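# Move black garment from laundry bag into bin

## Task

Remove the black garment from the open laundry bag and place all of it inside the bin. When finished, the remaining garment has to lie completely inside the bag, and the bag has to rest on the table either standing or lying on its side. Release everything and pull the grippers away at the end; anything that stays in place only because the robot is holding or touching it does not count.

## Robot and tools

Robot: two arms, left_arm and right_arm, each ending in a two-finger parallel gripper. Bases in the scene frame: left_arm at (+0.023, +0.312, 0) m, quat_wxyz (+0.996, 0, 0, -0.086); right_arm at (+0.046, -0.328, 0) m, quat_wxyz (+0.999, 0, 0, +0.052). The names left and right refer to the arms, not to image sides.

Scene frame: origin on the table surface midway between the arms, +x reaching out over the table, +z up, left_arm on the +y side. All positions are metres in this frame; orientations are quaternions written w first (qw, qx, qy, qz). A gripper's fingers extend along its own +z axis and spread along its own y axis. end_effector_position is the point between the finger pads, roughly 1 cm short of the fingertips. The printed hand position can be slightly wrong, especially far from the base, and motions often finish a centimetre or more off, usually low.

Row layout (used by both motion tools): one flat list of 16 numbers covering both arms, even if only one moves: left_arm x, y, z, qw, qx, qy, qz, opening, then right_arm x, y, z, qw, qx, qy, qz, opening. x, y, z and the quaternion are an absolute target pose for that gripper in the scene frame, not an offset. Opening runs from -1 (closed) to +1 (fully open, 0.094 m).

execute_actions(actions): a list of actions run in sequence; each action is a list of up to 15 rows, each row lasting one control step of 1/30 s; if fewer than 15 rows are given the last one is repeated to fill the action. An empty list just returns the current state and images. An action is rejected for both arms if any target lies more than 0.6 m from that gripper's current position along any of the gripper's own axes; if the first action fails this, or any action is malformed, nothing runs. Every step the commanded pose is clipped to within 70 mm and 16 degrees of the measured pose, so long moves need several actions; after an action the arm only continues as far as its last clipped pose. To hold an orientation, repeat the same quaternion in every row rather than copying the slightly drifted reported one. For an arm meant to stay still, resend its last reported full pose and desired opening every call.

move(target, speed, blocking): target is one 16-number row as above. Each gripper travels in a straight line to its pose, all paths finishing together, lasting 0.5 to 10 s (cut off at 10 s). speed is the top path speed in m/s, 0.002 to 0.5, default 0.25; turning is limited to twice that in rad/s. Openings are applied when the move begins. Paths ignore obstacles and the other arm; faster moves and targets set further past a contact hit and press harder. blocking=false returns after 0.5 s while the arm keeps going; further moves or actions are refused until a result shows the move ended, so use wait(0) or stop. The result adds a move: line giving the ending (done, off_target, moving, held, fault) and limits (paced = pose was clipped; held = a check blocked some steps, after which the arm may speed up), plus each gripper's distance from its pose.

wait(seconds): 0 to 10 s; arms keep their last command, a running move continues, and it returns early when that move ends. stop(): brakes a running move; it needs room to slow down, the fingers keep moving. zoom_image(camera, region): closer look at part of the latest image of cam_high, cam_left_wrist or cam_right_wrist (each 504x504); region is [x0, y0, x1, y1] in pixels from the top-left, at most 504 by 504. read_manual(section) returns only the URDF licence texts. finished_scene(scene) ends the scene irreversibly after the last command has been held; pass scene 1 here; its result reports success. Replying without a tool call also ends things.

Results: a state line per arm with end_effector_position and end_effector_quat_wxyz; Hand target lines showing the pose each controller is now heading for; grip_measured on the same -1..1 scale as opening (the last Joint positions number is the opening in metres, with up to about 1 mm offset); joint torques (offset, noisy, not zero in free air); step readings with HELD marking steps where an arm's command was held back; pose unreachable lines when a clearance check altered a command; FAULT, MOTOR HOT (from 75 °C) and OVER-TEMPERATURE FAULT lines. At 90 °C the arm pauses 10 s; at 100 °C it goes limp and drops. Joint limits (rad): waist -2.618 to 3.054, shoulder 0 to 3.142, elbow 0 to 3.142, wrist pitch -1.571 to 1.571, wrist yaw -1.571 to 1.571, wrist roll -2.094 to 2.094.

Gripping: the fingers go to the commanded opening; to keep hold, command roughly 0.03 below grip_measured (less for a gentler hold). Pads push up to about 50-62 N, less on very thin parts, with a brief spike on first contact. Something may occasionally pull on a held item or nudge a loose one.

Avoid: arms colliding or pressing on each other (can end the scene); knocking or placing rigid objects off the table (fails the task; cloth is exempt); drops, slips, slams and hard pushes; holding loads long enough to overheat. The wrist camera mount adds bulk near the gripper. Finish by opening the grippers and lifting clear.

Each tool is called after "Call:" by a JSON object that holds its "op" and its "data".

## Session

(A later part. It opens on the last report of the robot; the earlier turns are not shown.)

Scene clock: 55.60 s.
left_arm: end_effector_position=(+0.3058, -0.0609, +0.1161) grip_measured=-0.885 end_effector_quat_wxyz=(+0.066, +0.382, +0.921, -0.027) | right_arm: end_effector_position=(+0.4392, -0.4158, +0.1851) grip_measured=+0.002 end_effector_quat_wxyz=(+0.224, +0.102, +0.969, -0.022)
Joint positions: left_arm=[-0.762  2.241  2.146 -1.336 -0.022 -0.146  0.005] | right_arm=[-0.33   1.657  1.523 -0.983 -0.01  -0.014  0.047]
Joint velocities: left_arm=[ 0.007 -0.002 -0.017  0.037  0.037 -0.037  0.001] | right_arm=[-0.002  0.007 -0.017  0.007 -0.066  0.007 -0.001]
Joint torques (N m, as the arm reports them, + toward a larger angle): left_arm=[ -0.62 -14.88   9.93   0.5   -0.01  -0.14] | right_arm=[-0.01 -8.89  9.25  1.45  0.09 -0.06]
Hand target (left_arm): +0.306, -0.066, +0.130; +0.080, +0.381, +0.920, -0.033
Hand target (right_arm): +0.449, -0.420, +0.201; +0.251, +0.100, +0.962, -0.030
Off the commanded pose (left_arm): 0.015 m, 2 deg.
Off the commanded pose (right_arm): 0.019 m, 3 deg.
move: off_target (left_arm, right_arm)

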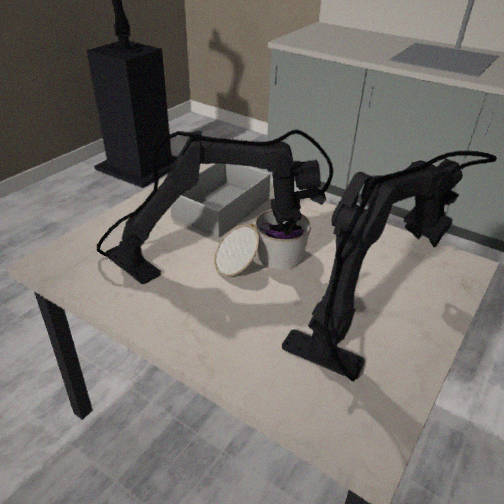

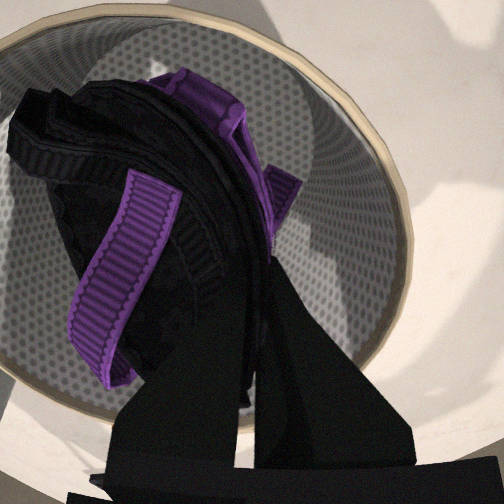

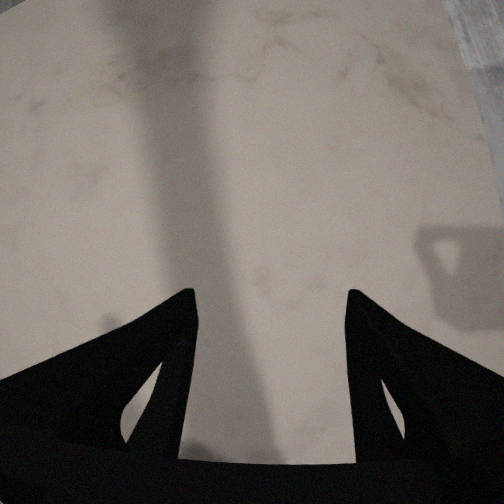

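Still. Lower, open, rise a bit, close, check thickness.

Call:
{"op": "move", "data": {"target": [0.310,-0.055,0.072,0.08,0.381,0.92,-0.033,-1, 0.45,-0.42,0.2,0.25,0.1,0.96,-0.03,0], "speed": 0.05}}

Call:
{"op": "move", "data": {"target": [0.308,-0.053,0.085,0.08,0.381,0.92,-0.033,-0.3, 0.45,-0.42,0.2,0.25,0.1,0.96,-0.03,0], "speed": 0.02}}

Scene clock: 60.93 s.
left_arm: end_effector_position=(+0.3033, -0.0536, +0.0600) grip_measured=-0.885 end_effector_quat_wxyz=(+0.060, +0.382, +0.922, -0.023) | right_arm: end_effector_position=(+0.4392, -0.4158, +0.1851) grip_measured=+0.002 end_effector_quat_wxyz=(+0.224, +0.102, +0.969, -0.022)
Joint positions: left_arm=[-0.757  2.214  1.88  -1.11  -0.022 -0.142  0.005] | right_arm=[-0.33   1.657  1.523 -0.983 -0.01  -0.014  0.047]
Joint velocities: left_arm=[ 0.017 -0.002  0.007  0.051  0.007 -0.037 -0.   ] | right_arm=[ 0.002  0.012 -0.007  0.051 -0.066  0.022 -0.001]
Joint torques (N m, as the arm reports them, + toward a larger angle): left_arm=[  0.61 -16.61   6.22   0.82   0.     0.08] | right_arm=[-0.01 -8.89  9.26  1.45  0.09 -0.06]
Hand target (left_arm): +0.309, -0.054, +0.072; +0.080, +0.381, +0.920, -0.033
Hand target (right_arm): +0.449, -0.420, +0.201; +0.251, +0.100, +0.962, -0.030
Off the commanded pose (left_arm): 0.014 m, 3 deg.
Off the commanded pose (right_arm): 0.019 m, 3 deg.
move: off_target (left_arm, right_arm)

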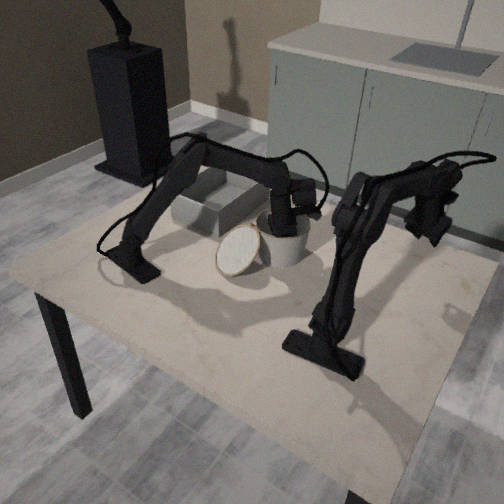

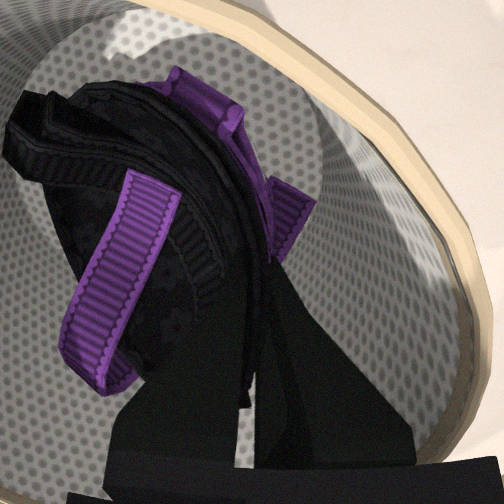

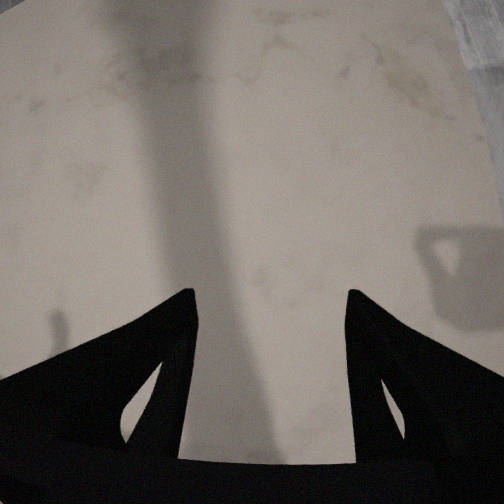

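Scene clock: 62.60 s.
left_arm: end_effector_position=(+0.3031, -0.0534, +0.0677) grip_measured=-0.303 end_effector_quat_wxyz=(+0.066, +0.381, +0.922, -0.026) | right_arm: end_effector_position=(+0.4392, -0.4158, +0.1851) grip_measured=+0.002 end_effector_quat_wxyz=(+0.224, +0.102, +0.969, -0.022)
Joint positions: left_arm=[-0.757  2.196  1.88  -1.115 -0.022 -0.142  0.033] | right_arm=[-0.33   1.657  1.523 -0.983 -0.01  -0.014  0.047]
Joint velocities: left_arm=[-0.012  0.002 -0.002 -0.007 -0.007  0.007  0.001] | right_arm=[ 0.002  0.007 -0.002  0.022 -0.066  0.037  0.001]
Joint torques (N m, as the arm reports them, + toward a larger angle): left_arm=[  0.62 -16.18   8.86   0.45  -0.05   0.14] | right_arm=[-0.01 -8.9   9.26  1.45  0.09 -0.06]
Hand target (left_arm): +0.308, -0.053, +0.085; +0.080, +0.381, +0.920, -0.033
Hand target (right_arm): +0.449, -0.420, +0.201; +0.251, +0.100, +0.962, -0.030
Off the commanded pose (left_arm): 0.018 m, 2 deg.
Off the commanded pose (right_arm): 0.019 m, 3 deg.
move: off_target (left_arm, right_arm)

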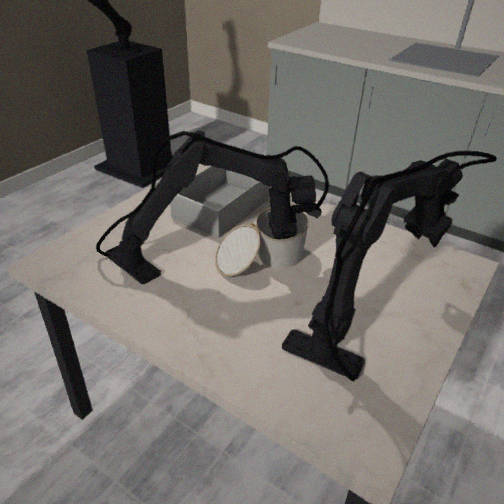

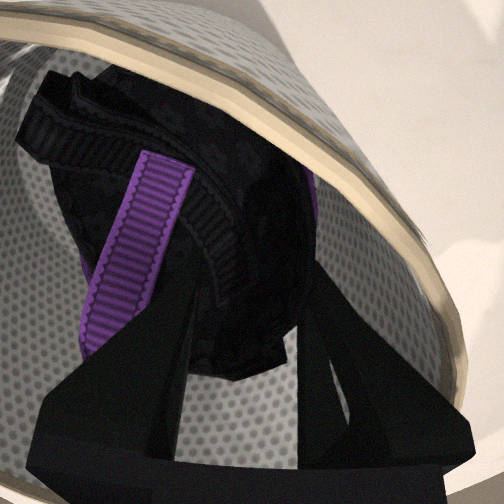

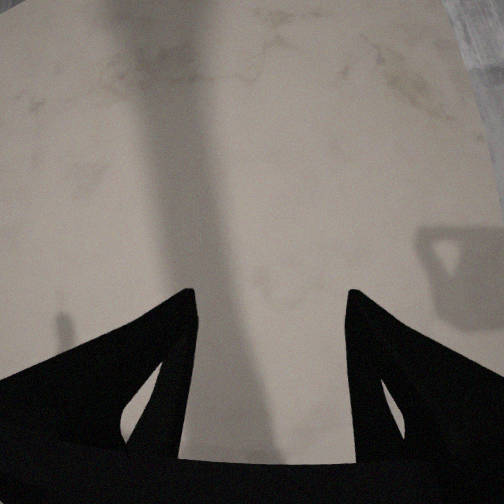

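Call:
{"op": "move", "data": {"target": [0.308,-0.053,0.085,0.08,0.381,0.92,-0.033,-1, 0.45,-0.42,0.2,0.25,0.1,0.96,-0.03,0]}}

Scene clock: 64.83 s.
left_arm: end_effector_position=(+0.3030, -0.0532, +0.0677) grip_measured=-0.942 end_effector_quat_wxyz=(+0.065, +0.381, +0.922, -0.026) | right_arm: end_effector_position=(+0.4392, -0.4158, +0.1851) grip_measured=+0.002 end_effector_quat_wxyz=(+0.224, +0.102, +0.969, -0.022)
Joint positions: left_arm=[-0.757  2.196  1.88  -1.116 -0.022 -0.142  0.003] | right_arm=[-0.33   1.657  1.523 -0.983 -0.01  -0.014  0.047]
Joint velocities: left_arm=[-0.002 -0.012 -0.002  0.022  0.051  0.051 -0.   ] | right_arm=[-0.007 -0.012  0.012 -0.037  0.081  0.007 -0.001]
Joint torques (N m, as the arm reports them, + toward a larger angle): left_arm=[  0.49 -16.33   8.77   0.48   0.02   0.15] | right_arm=[ 0.   -8.89  9.26  1.45  0.09 -0.06]
Hand target (left_arm): +0.308, -0.053, +0.085; +0.080, +0.381, +0.920, -0.033
Hand target (right_arm): +0.449, -0.420, +0.201; +0.251, +0.100, +0.962, -0.030
Off the commanded pose (left_arm): 0.018 m, 2 deg.
Off the commanded pose (right_arm): 0.019 m, 3 deg.
move: off_target (left_arm, right_arm)

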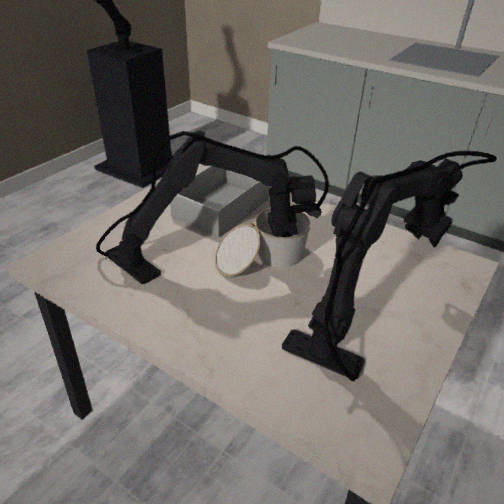

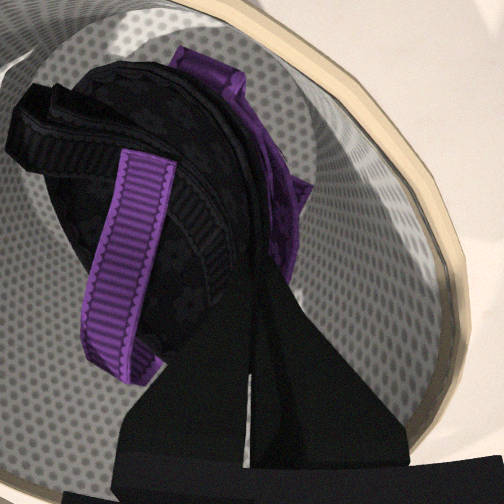

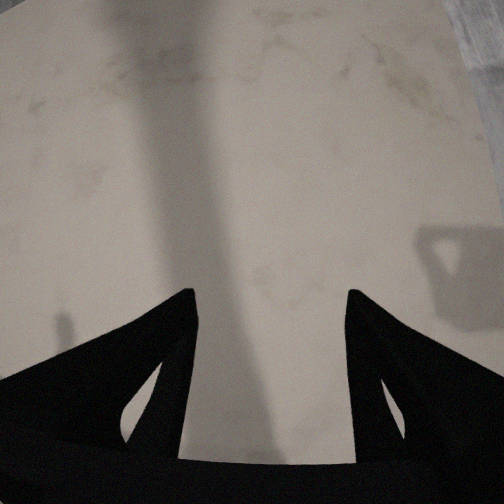

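Two black layers only.

Call:
{"op": "move", "data": {"target": [0.305,-0.062,0.16,0.1,0.381,0.92,-0.04,-1, 0.45,-0.42,0.2,0.25,0.1,0.96,-0.03,0], "speed": 0.04}}

Call:
{"op": "zoom_image", "data": {"camera": "cam_high", "region": [210, 140, 340, 270]}}

Scene clock: 70.60 s.
left_arm: end_effector_position=(+0.3046, -0.0592, +0.1517) grip_measured=-0.942 end_effector_quat_wxyz=(+0.088, +0.382, +0.919, -0.040) | right_arm: end_effector_position=(+0.4392, -0.4158, +0.1851) grip_measured=+0.002 end_effector_quat_wxyz=(+0.224, +0.102, +0.969, -0.022)
Joint positions: left_arm=[-0.762  2.196  2.207 -1.39  -0.022 -0.144  0.003] | right_arm=[-0.33   1.657  1.523 -0.983 -0.01  -0.014  0.047]
Joint velocities: left_arm=[-0.002 -0.002 -0.012  0.022 -0.007 -0.066 -0.001] | right_arm=[ 0.007 -0.002  0.012  0.037  0.007  0.007  0.   ]
Joint torques (N m, as the arm reports them, + toward a larger angle): left_arm=[ -0.41 -13.45   9.73   0.72  -0.18  -0.12] | right_arm=[-0.01 -8.9   9.26  1.45  0.09 -0.06]
Hand target (left_arm): +0.306, -0.063, +0.160; +0.100, +0.381, +0.918, -0.040
Hand target (right_arm): +0.449, -0.420, +0.201; +0.251, +0.100, +0.962, -0.030
Off the commanded pose (left_arm): 0.009 m, 1 deg.
Off the commanded pose (right_arm): 0.019 m, 3 deg.
move: off_target (right_arm)

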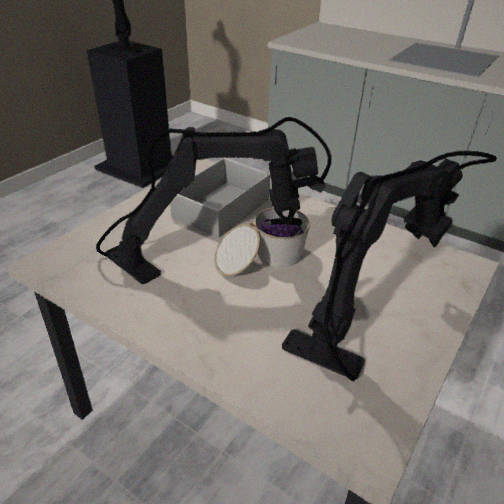

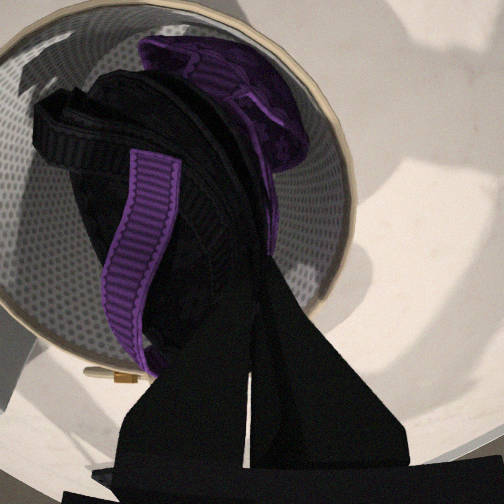

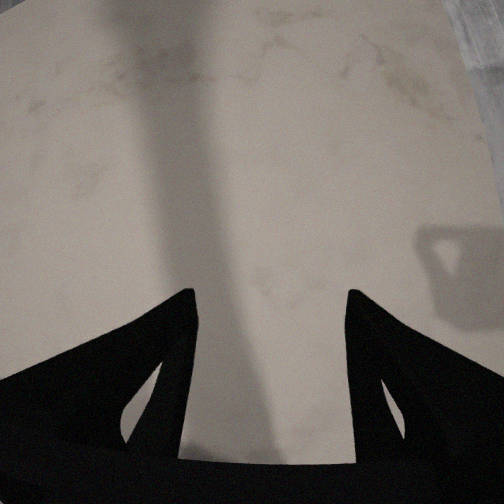

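Region (210, 140, 340, 270) of cam_high's 504x504 image, scaled by 3.877, with more detail than that image has.

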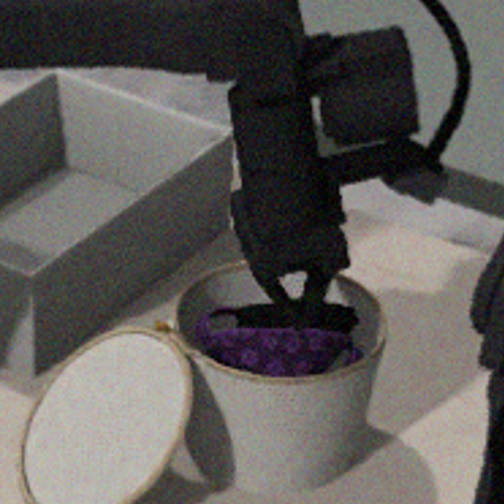

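Call:
{"op": "move", "data": {"target": [0.315,-0.045,0.29,0.239,0.37,0.893,-0.099,-1, 0.45,-0.42,0.2,0.25,0.1,0.96,-0.03,0], "speed": 0.05}}

Call:
{"op": "zoom_image", "data": {"camera": "cam_high", "region": [210, 120, 360, 270]}}

Scene clock: 79.53 s.
left_arm: end_effector_position=(+0.3126, -0.0530, +0.2670) grip_measured=-0.942 end_effector_quat_wxyz=(+0.212, +0.374, +0.898, -0.094) | right_arm: end_effector_position=(+0.4392, -0.4158, +0.1851) grip_measured=+0.002 end_effector_quat_wxyz=(+0.224, +0.102, +0.969, -0.022)
Joint positions: left_arm=[-0.751  2.053  2.385 -1.437 -0.05  -0.121  0.003] | right_arm=[-0.33   1.657  1.523 -0.983 -0.01  -0.014  0.047]
Joint velocities: left_arm=[ 0.002  0.002 -0.017  0.051 -0.066  0.007 -0.001] | right_arm=[ 0.007 -0.002 -0.002 -0.007  0.037  0.007  0.   ]
Joint torques (N m, as the arm reports them, + toward a larger angle): left_arm=[  0.72 -14.2    9.24   1.26  -0.19   0.07] | right_arm=[-0.01 -8.9   9.25  1.45  0.09 -0.06]
Hand target (left_arm): +0.316, -0.046, +0.290; +0.239, +0.370, +0.892, -0.099
Hand target (right_arm): +0.449, -0.420, +0.201; +0.251, +0.100, +0.962, -0.030
Off the commanded pose (left_arm): 0.025 m, 3 deg.
Off the commanded pose (right_arm): 0.019 m, 3 deg.
move: off_target (left_arm, right_arm)

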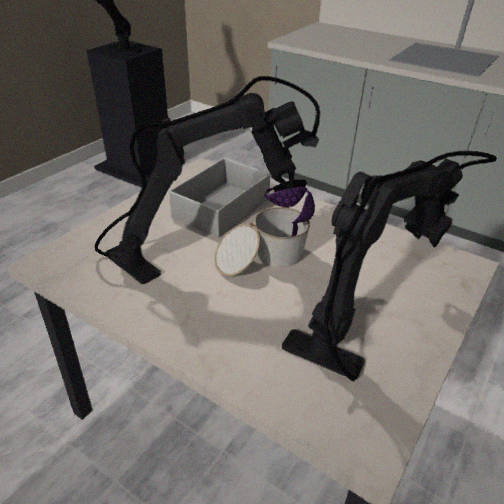

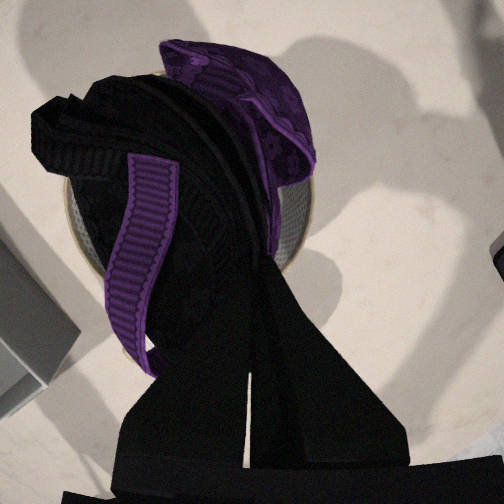

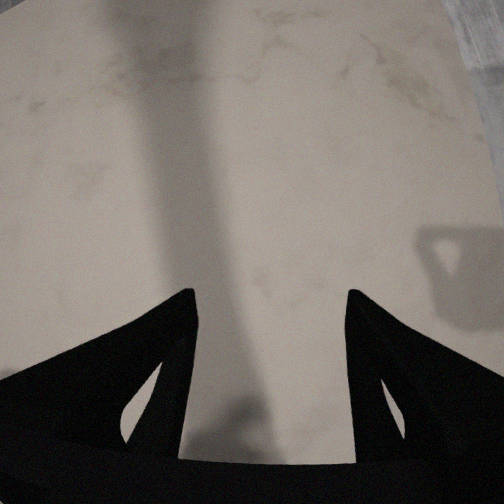

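Region (210, 120, 360, 270) of cam_high's 504x504 image, scaled by 3.360, with more detail than that image has.

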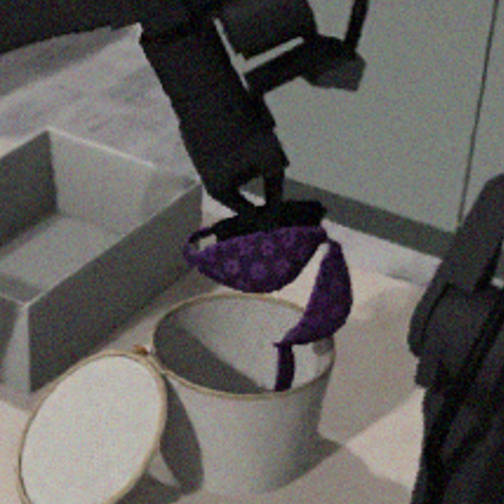

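Call:
{"op": "move", "data": {"target": [0.315,-0.045,0.29,0.239,0.37,0.893,-0.099,-1, 0.29,-0.26,0.2,0.55,-0.15,0.81,0.1,0]}}

Call:
{"op": "move", "data": {"target": [0.315,-0.045,0.29,0.239,0.37,0.893,-0.099,-1, 0.27,-0.18,0.19,0.594,-0.293,0.708,0.246,0], "speed": 0.15}}

Scene clock: 88.27 s.
left_arm: end_effector_position=(+0.3122, -0.0525, +0.2667) grip_measured=-0.942 end_effector_quat_wxyz=(+0.211, +0.374, +0.898, -0.093) | right_arm: end_effector_position=(+0.2814, -0.2627, +0.1944) grip_measured=+0.002 end_effector_quat_wxyz=(+0.538, -0.153, +0.823, +0.102)
Joint positions: left_arm=[-0.751  2.053  2.385 -1.44  -0.05  -0.121  0.003] | right_arm=[-0.041  0.406  0.457 -0.481 -0.281 -0.123  0.047]
Joint velocities: left_arm=[ 0.017 -0.002  0.002 -0.007  0.051 -0.037 -0.   ] | right_arm=[-0.007  0.007 -0.002  0.007  0.022 -0.051 -0.   ]
Joint torques (N m, as the arm reports them, + toward a larger angle): left_arm=[  0.7  -15.04   8.19   1.24  -0.17   0.12] | right_arm=[ 0.55  0.01  6.38  2.22 -0.02  0.02]
Hand target (left_arm): +0.315, -0.045, +0.290; +0.239, +0.370, +0.892, -0.099
Hand target (right_arm): +0.282, -0.262, +0.201; +0.552, -0.153, +0.814, +0.101
Off the commanded pose (left_arm): 0.025 m, 3 deg.
Off the commanded pose (right_arm): 0.011 m, 2 deg.
move: off_target (left_arm, right_arm)

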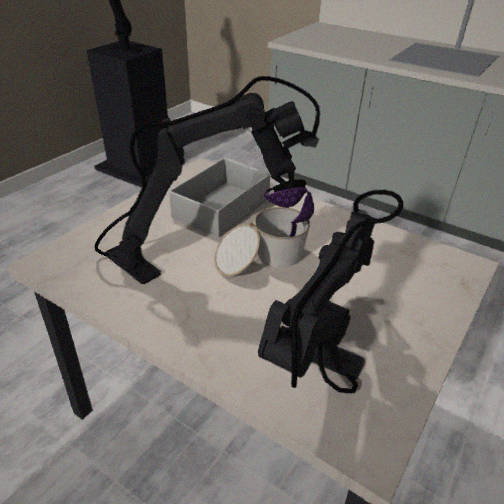

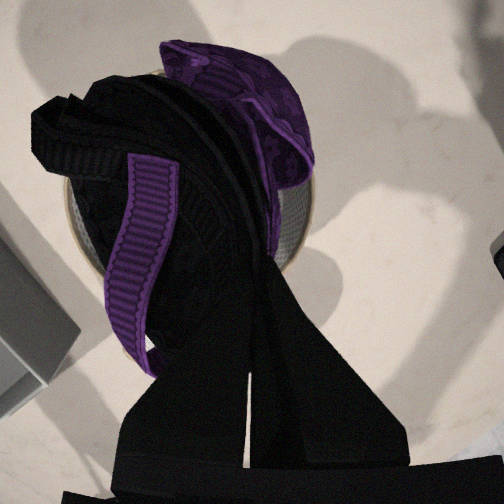

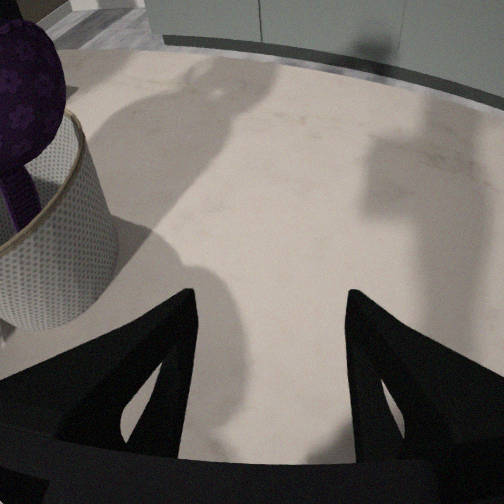

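Scene clock: 90.53 s.
left_arm: end_effector_position=(+0.3122, -0.0525, +0.2667) grip_measured=-0.942 end_effector_quat_wxyz=(+0.211, +0.374, +0.898, -0.093) | right_arm: end_effector_position=(+0.2678, -0.1844, +0.1895) grip_measured=+0.002 end_effector_quat_wxyz=(+0.594, -0.288, +0.712, +0.239)
Joint positions: left_arm=[-0.751  2.053  2.385 -1.44  -0.05  -0.121  0.003] | right_arm=[ 0.114  0.403  0.22  -0.029 -0.539 -0.111  0.047]
Joint velocities: left_arm=[-0.002  0.002  0.002  0.007 -0.007 -0.007 -0.001] | right_arm=[-0.007  0.022 -0.002  0.007 -0.037 -0.037 -0.   ]
Joint torques (N m, as the arm reports them, + toward a larger angle): left_arm=[  0.73 -14.88   8.26   1.25  -0.13   0.1 ] | right_arm=[ 0.62  2.22  6.71  2.23 -0.21  0.02]
Hand target (left_arm): +0.315, -0.045, +0.290; +0.239, +0.370, +0.893, -0.099
Hand target (right_arm): +0.267, -0.181, +0.190; +0.595, -0.292, +0.707, +0.246
Off the commanded pose (left_arm): 0.025 m, 3 deg.
Off the commanded pose (right_arm): 0.005 m, 1 deg.
move: off_target (left_arm)

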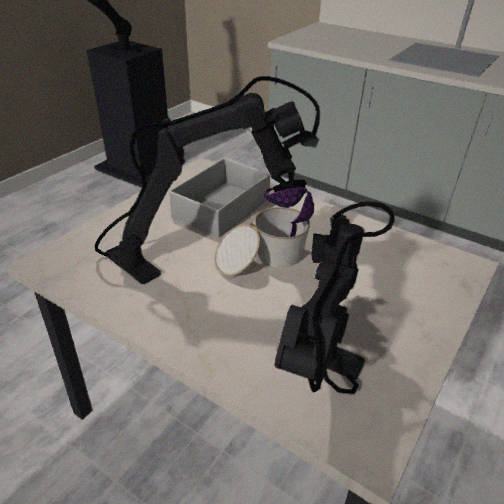

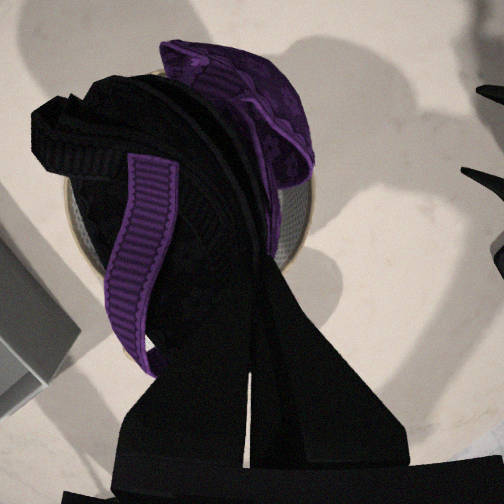

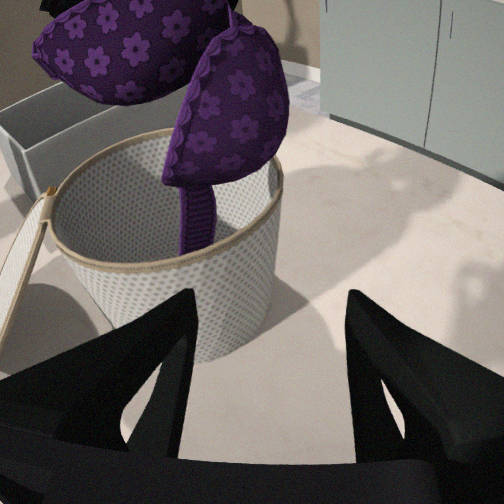

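Call:
{"op": "move", "data": {"target": [0.315,-0.045,0.29,0.239,0.37,0.893,-0.099,-1, 0.29,-0.118,0.195,0.594,-0.293,0.708,0.246,0.2], "speed": 0.08}}

Scene clock: 95.40 s.
left_arm: end_effector_position=(+0.3122, -0.0525, +0.2667) grip_measured=-0.942 end_effector_quat_wxyz=(+0.211, +0.374, +0.898, -0.093) | right_arm: end_effector_position=(+0.2834, -0.1225, +0.1740) grip_measured=+0.198 end_effector_quat_wxyz=(+0.572, -0.295, +0.725, +0.246)
Joint positions: left_arm=[-0.751  2.053  2.385 -1.44  -0.05  -0.121  0.003] | right_arm=[ 0.51   0.775  0.24   0.304 -0.173 -0.021  0.056]
Joint velocities: left_arm=[-0.017  0.002 -0.017 -0.007 -0.007 -0.007  0.002] | right_arm=[-0.002  0.007  0.002 -0.007  0.022 -0.022  0.001]
Joint torques (N m, as the arm reports them, + toward a larger angle): left_arm=[  0.71 -15.25   8.43   1.22  -0.16   0.07] | right_arm=[ 0.58  0.05 10.32  2.31  0.05  0.03]
Hand target (left_arm): +0.315, -0.045, +0.290; +0.239, +0.370, +0.893, -0.099
Hand target (right_arm): +0.288, -0.118, +0.196; +0.593, -0.289, +0.708, +0.251
Off the commanded pose (left_arm): 0.025 m, 3 deg.
Off the commanded pose (right_arm): 0.022 m, 3 deg.
move: off_target (left_arm, right_arm)

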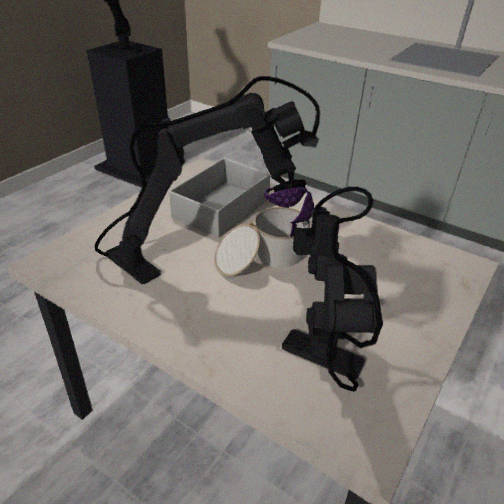

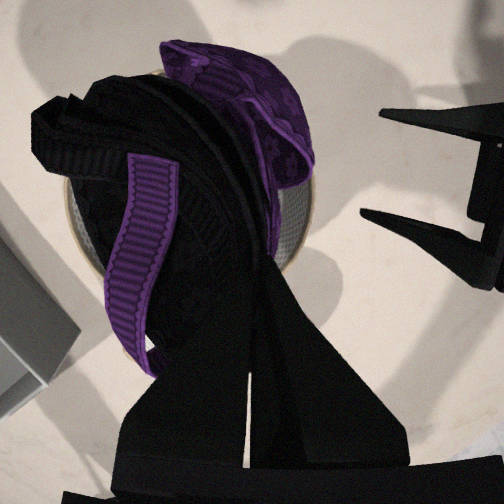

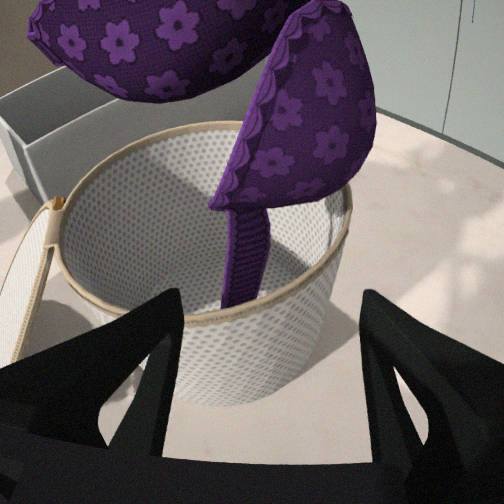

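Call:
{"op": "move", "data": {"target": [0.315,-0.045,0.29,0.239,0.37,0.893,-0.099,-1, 0.335,-0.075,0.21,0.594,-0.293,0.708,0.246,0.2], "speed": 0.04}}

Scene clock: 101.03 s.
left_arm: end_effector_position=(+0.3123, -0.0525, +0.2667) grip_measured=-0.942 end_effector_quat_wxyz=(+0.211, +0.374, +0.898, -0.093) | right_arm: end_effector_position=(+0.3280, -0.0807, +0.1898) grip_measured=+0.198 end_effector_quat_wxyz=(+0.573, -0.298, +0.725, +0.241)
Joint positions: left_arm=[-0.751  2.053  2.385 -1.44  -0.051 -0.121  0.003] | right_arm=[ 0.555  1.128  0.434  0.462 -0.125 -0.021  0.056]
Joint velocities: left_arm=[ 0.007 -0.002  0.017  0.022 -0.095  0.081  0.   ] | right_arm=[-0.002  0.007 -0.002  0.022  0.037 -0.051 -0.001]
Joint torques (N m, as the arm reports them, + toward a larger angle): left_arm=[  0.9  -15.02   8.49   1.23  -0.14   0.09] | right_arm=[ 0.59 -2.91  9.85  2.3   0.06  0.  ]
Hand target (left_arm): +0.315, -0.045, +0.290; +0.239, +0.370, +0.893, -0.099
Hand target (right_arm): +0.333, -0.075, +0.211; +0.594, -0.293, +0.708, +0.246
Off the commanded pose (left_arm): 0.025 m, 3 deg.
Off the commanded pose (right_arm): 0.022 m, 3 deg.
move: off_target (left_arm, right_arm)

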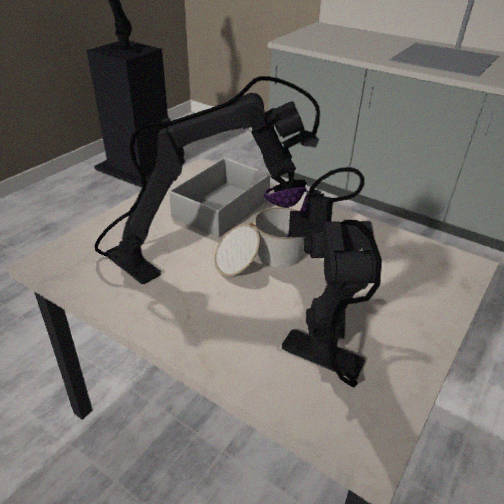

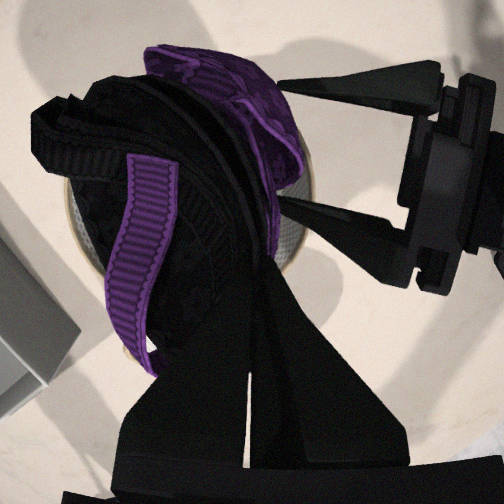

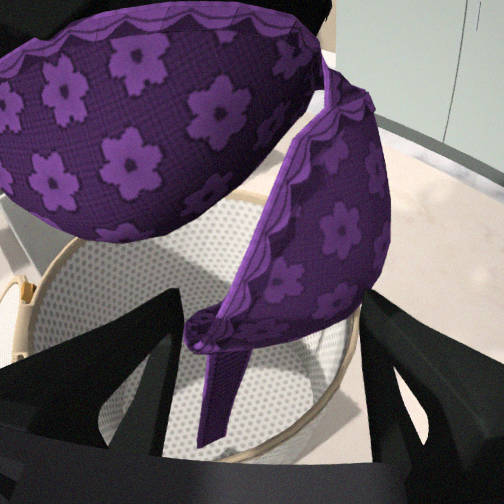

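Close, then raise left.

Call:
{"op": "move", "data": {"target": [0.315,-0.045,0.29,0.239,0.37,0.893,-0.099,-1, 0.34,-0.07,0.215,0.594,-0.293,0.708,0.246,-1], "speed": 0.04}}

Call:
{"op": "move", "data": {"target": [0.325,-0.015,0.37,0.32,0.36,0.87,-0.13,-1, 0.34,-0.07,0.205,0.594,-0.293,0.708,0.246,-1], "speed": 0.04}}

Call:
{"op": "zoom_image", "data": {"camera": "cam_high", "region": [210, 100, 380, 270]}}

Scene clock: 105.70 s.
left_arm: end_effector_position=(+0.3126, -0.0514, +0.2664) grip_measured=-0.942 end_effector_quat_wxyz=(+0.211, +0.374, +0.899, -0.090) | right_arm: end_effector_position=(+0.3343, -0.0768, +0.1952) grip_measured=-0.967 end_effector_quat_wxyz=(+0.576, -0.296, +0.724, +0.240)
Joint positions: left_arm=[-0.751  2.053  2.385 -1.443 -0.056 -0.121  0.003] | right_arm=[ 0.555  1.155  0.466  0.463 -0.12  -0.021  0.002]
Joint velocities: left_arm=[ 0.012  0.007 -0.007 -0.066 -0.066  0.007 -0.   ] | right_arm=[-0.007  0.002  0.002 -0.007 -0.007 -0.051  0.   ]
Joint torques (N m, as the arm reports them, + toward a larger angle): left_arm=[  0.69 -15.04   8.38   1.3   -0.17   0.14] | right_arm=[ 0.56 -3.34  9.99  2.25  0.   -0.01]
Hand target (left_arm): +0.315, -0.045, +0.290; +0.239, +0.370, +0.893, -0.099
Hand target (right_arm): +0.338, -0.071, +0.215; +0.594, -0.293, +0.708, +0.246
Off the commanded pose (left_arm): 0.025 m, 3 deg.
Off the commanded pose (right_arm): 0.022 m, 3 deg.
move: off_target (left_arm, right_arm)

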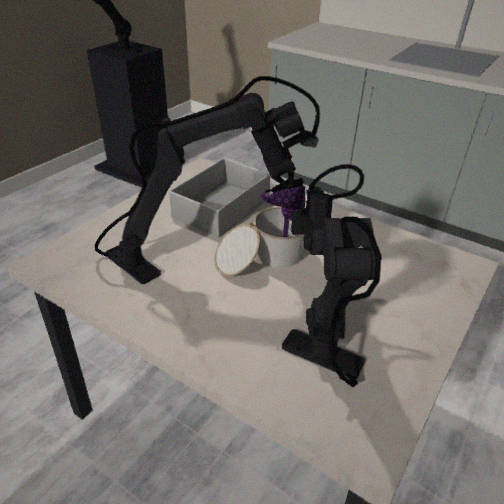

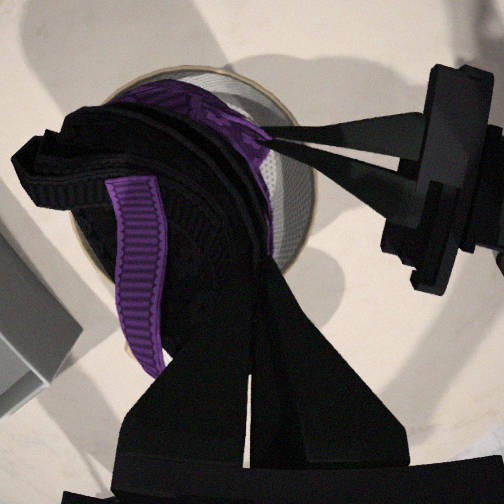

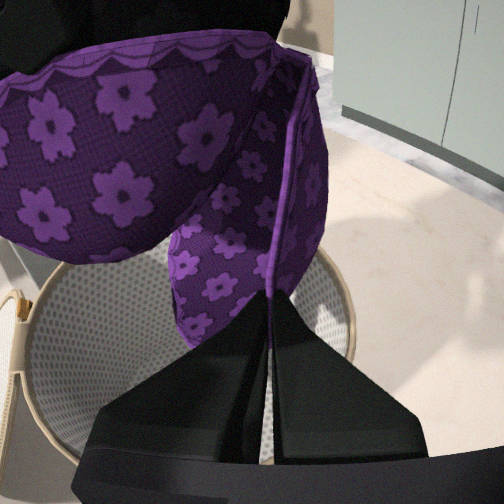

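Scene clock: 109.13 s.
left_arm: end_effector_position=(+0.3240, -0.0173, +0.3674) grip_measured=-0.942 end_effector_quat_wxyz=(+0.317, +0.357, +0.869, -0.129) | right_arm: end_effector_position=(+0.3381, -0.0739, +0.1942) grip_measured=-0.967 end_effector_quat_wxyz=(+0.580, -0.295, +0.720, +0.241)
Joint positions: left_arm=[-0.682  2.021  2.707 -1.559 -0.051 -0.055  0.003] | right_arm=[ 0.555  1.186  0.466  0.506 -0.12  -0.021  0.002]
Joint velocities: left_arm=[ 0.002 -0.027 -0.002 -0.125 -0.007  0.037  0.   ] | right_arm=[-0.002  0.002  0.002  0.022 -0.022  0.007  0.   ]
Joint torques (N m, as the arm reports them, + toward a larger angle): left_arm=[ 0.64 -9.36  7.93  1.58  0.06  0.13] | right_arm=[ 0.53 -3.63  7.49  2.4   0.01 -0.01]
Hand target (left_arm): +0.326, -0.016, +0.370; +0.321, +0.359, +0.867, -0.131
Hand target (right_arm): +0.339, -0.070, +0.205; +0.594, -0.293, +0.708, +0.246
Off the commanded pose (left_arm): 0.004 m, 0 deg.
Off the commanded pose (right_arm): 0.012 m, 2 deg.
joint sent to its limit (left arm) — the command would take joint 4 (wrist pitch) past its lower limit, so that joint was sent only as far as its limit.
move: off_target (right_arm)

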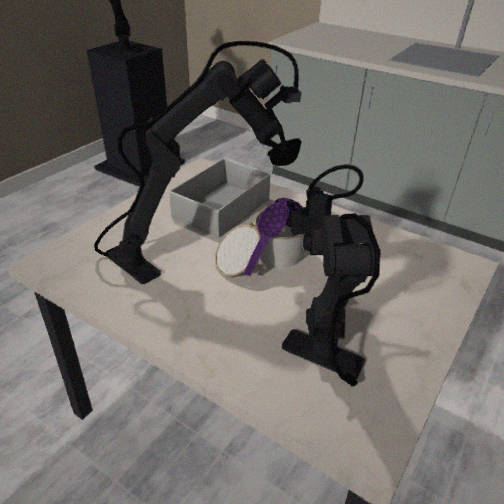

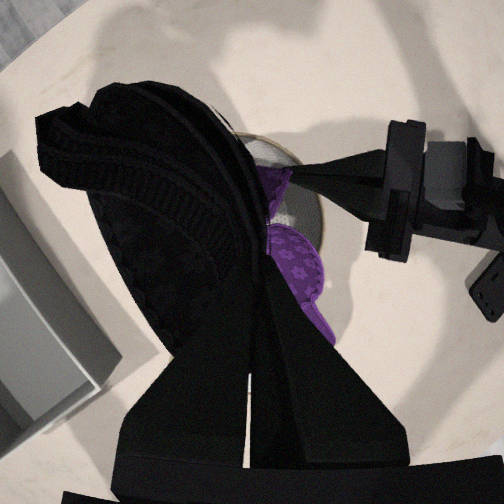

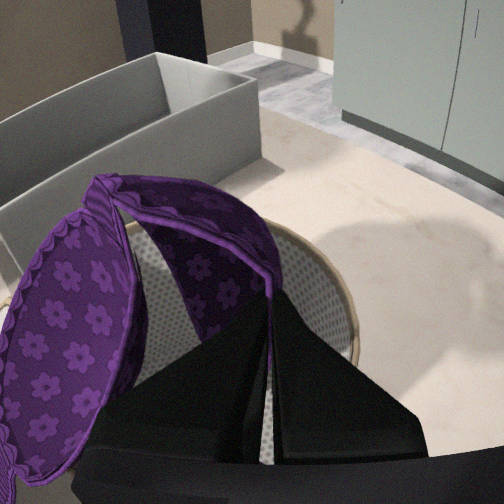

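Region (210, 100, 380, 270) of cam_high's 504x504 image, scaled by 2.965, with more detail than that image has.

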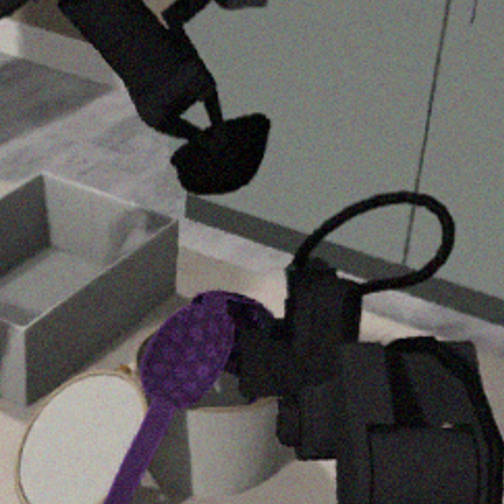

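Call:
{"op": "move", "data": {"target": [0.39,0.26,0.28,0.22,0,0.975,0,-1, 0.34,-0.07,0.205,0.594,-0.293,0.708,0.246,-1], "speed": 0.18}}

Call:
{"op": "move", "data": {"target": [0.40,0.265,0.08,0.05,0,1,0,-1, 0.34,-0.07,0.42,0.42,-0.34,0.82,0.175,-1], "speed": 0.09}}

Call:
{"op": "zoom_image", "data": {"camera": "cam_high", "region": [160, 90, 360, 290]}}

Scene clock: 115.43 s.
left_arm: end_effector_position=(+0.3881, +0.2587, +0.2801) grip_measured=-0.942 end_effector_quat_wxyz=(+0.211, +0.005, +0.977, -0.007) | right_arm: end_effector_position=(+0.3381, -0.0739, +0.1942) grip_measured=-0.967 end_effector_quat_wxyz=(+0.580, -0.295, +0.720, +0.241)
Joint positions: left_arm=[-0.004  1.676  1.956 -1.428 -0.056 -0.154  0.003] | right_arm=[ 0.555  1.186  0.466  0.506 -0.12  -0.021  0.002]
Joint velocities: left_arm=[ 0.017 -0.022 -0.017  0.095 -0.037 -0.037 -0.   ] | right_arm=[-0.002 -0.017 -0.012 -0.022  0.037 -0.081  0.   ]
Joint torques (N m, as the arm reports them, + toward a larger angle): left_arm=[ 0.54 -8.59  5.69  1.37 -0.09 -0.05] | right_arm=[ 0.49 -3.64  7.47  2.39  0.   -0.01]
Hand target (left_arm): +0.391, +0.261, +0.280; +0.218, -0.001, +0.976, -0.004
Hand target (right_arm): +0.339, -0.070, +0.205; +0.594, -0.293, +0.708, +0.246
Off the commanded pose (left_arm): 0.002 m, 1 deg.
Off the commanded pose (right_arm): 0.012 m, 2 deg.
move: off_target (right_arm)

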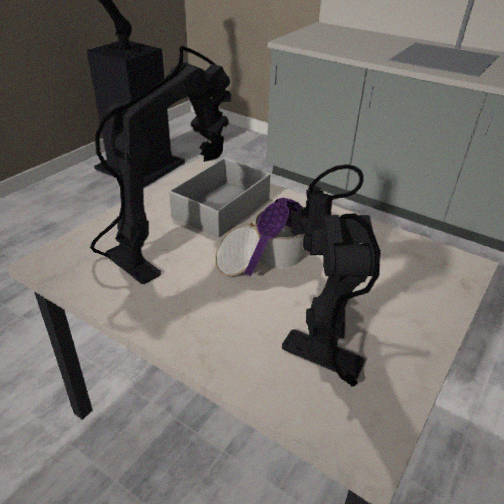

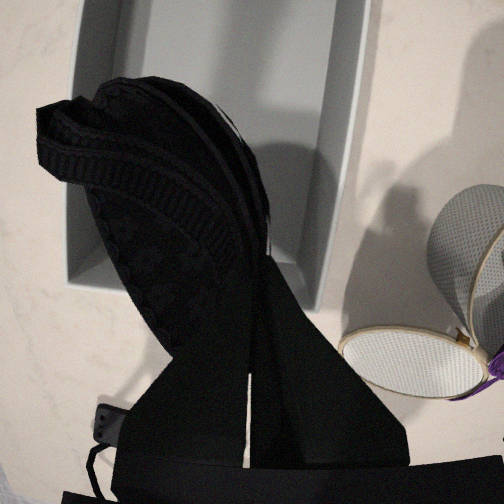

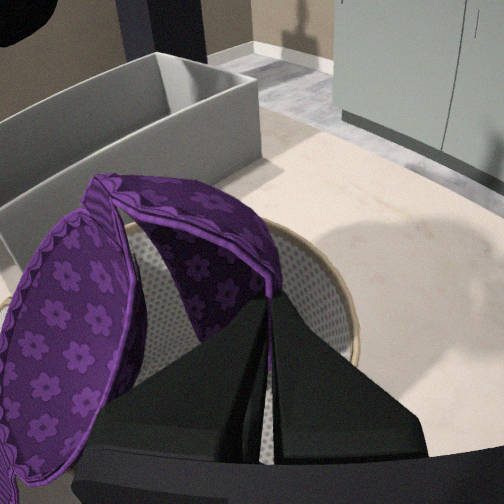

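Scene clock: 118.67 s.
left_arm: end_effector_position=(+0.3950, +0.2636, +0.0814) grip_measured=-0.942 end_effector_quat_wxyz=(+0.045, -0.001, +0.999, +0.003) | right_arm: end_effector_position=(+0.3377, -0.0738, +0.4041) grip_measured=-0.967 end_effector_quat_wxyz=(+0.402, -0.338, +0.832, +0.176)
Joint positions: left_arm=[ 0.03   1.894  1.494 -1.082 -0.019 -0.144  0.003] | right_arm=[ 0.564  1.531  2.055 -1.189 -0.103 -0.053  0.002]
Joint velocities: left_arm=[-0.007  0.002 -0.017 -0.022 -0.037 -0.022 -0.   ] | right_arm=[-0.017  0.002  0.007 -0.066 -0.051  0.095 -0.001]
Joint torques (N m, as the arm reports them, + toward a larger angle): left_arm=[  0.86 -10.84   6.25   0.71   0.08   0.11] | right_arm=[ 0.59 -6.17  8.47  1.87  0.03 -0.05]
Hand target (left_arm): +0.397, +0.265, +0.080; +0.050, -0.000, +0.999, -0.001
Hand target (right_arm): +0.336, -0.073, +0.418; +0.420, -0.339, +0.822, +0.179
Off the commanded pose (left_arm): 0.005 m, 1 deg.
Off the commanded pose (right_arm): 0.017 m, 2 deg.
move: off_target (right_arm)

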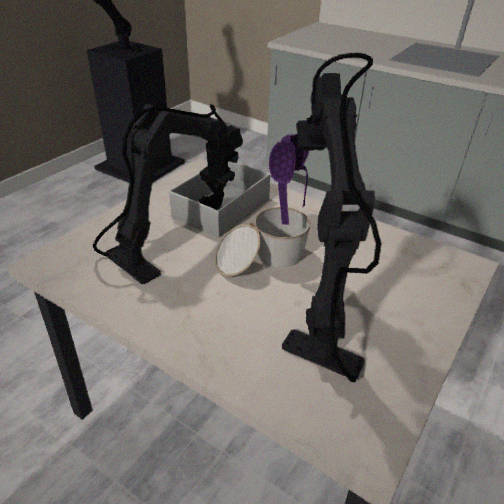

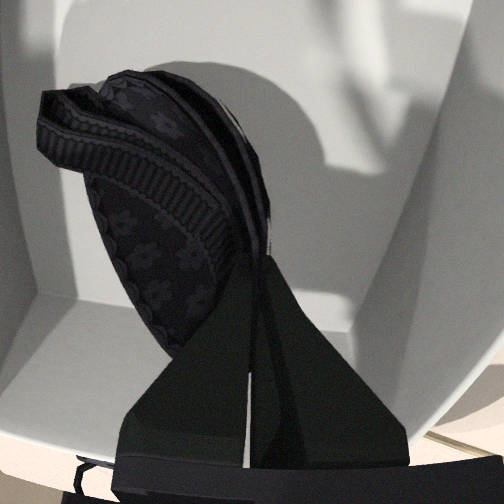

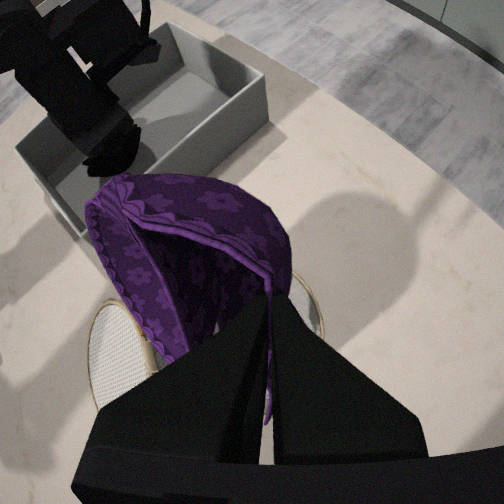

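Region (160, 90, 360, 290) of cam_high's 504x504 image, scaled by 2.520, with more detail than that image has.

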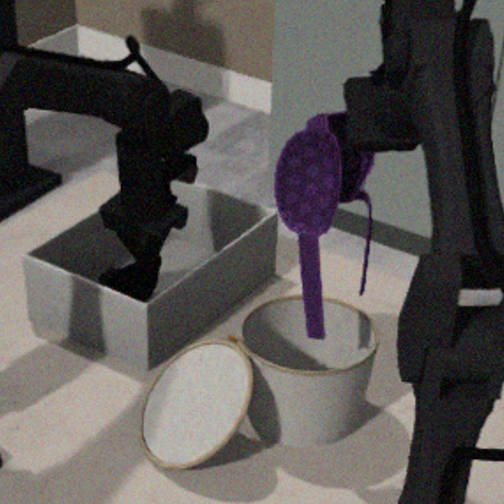

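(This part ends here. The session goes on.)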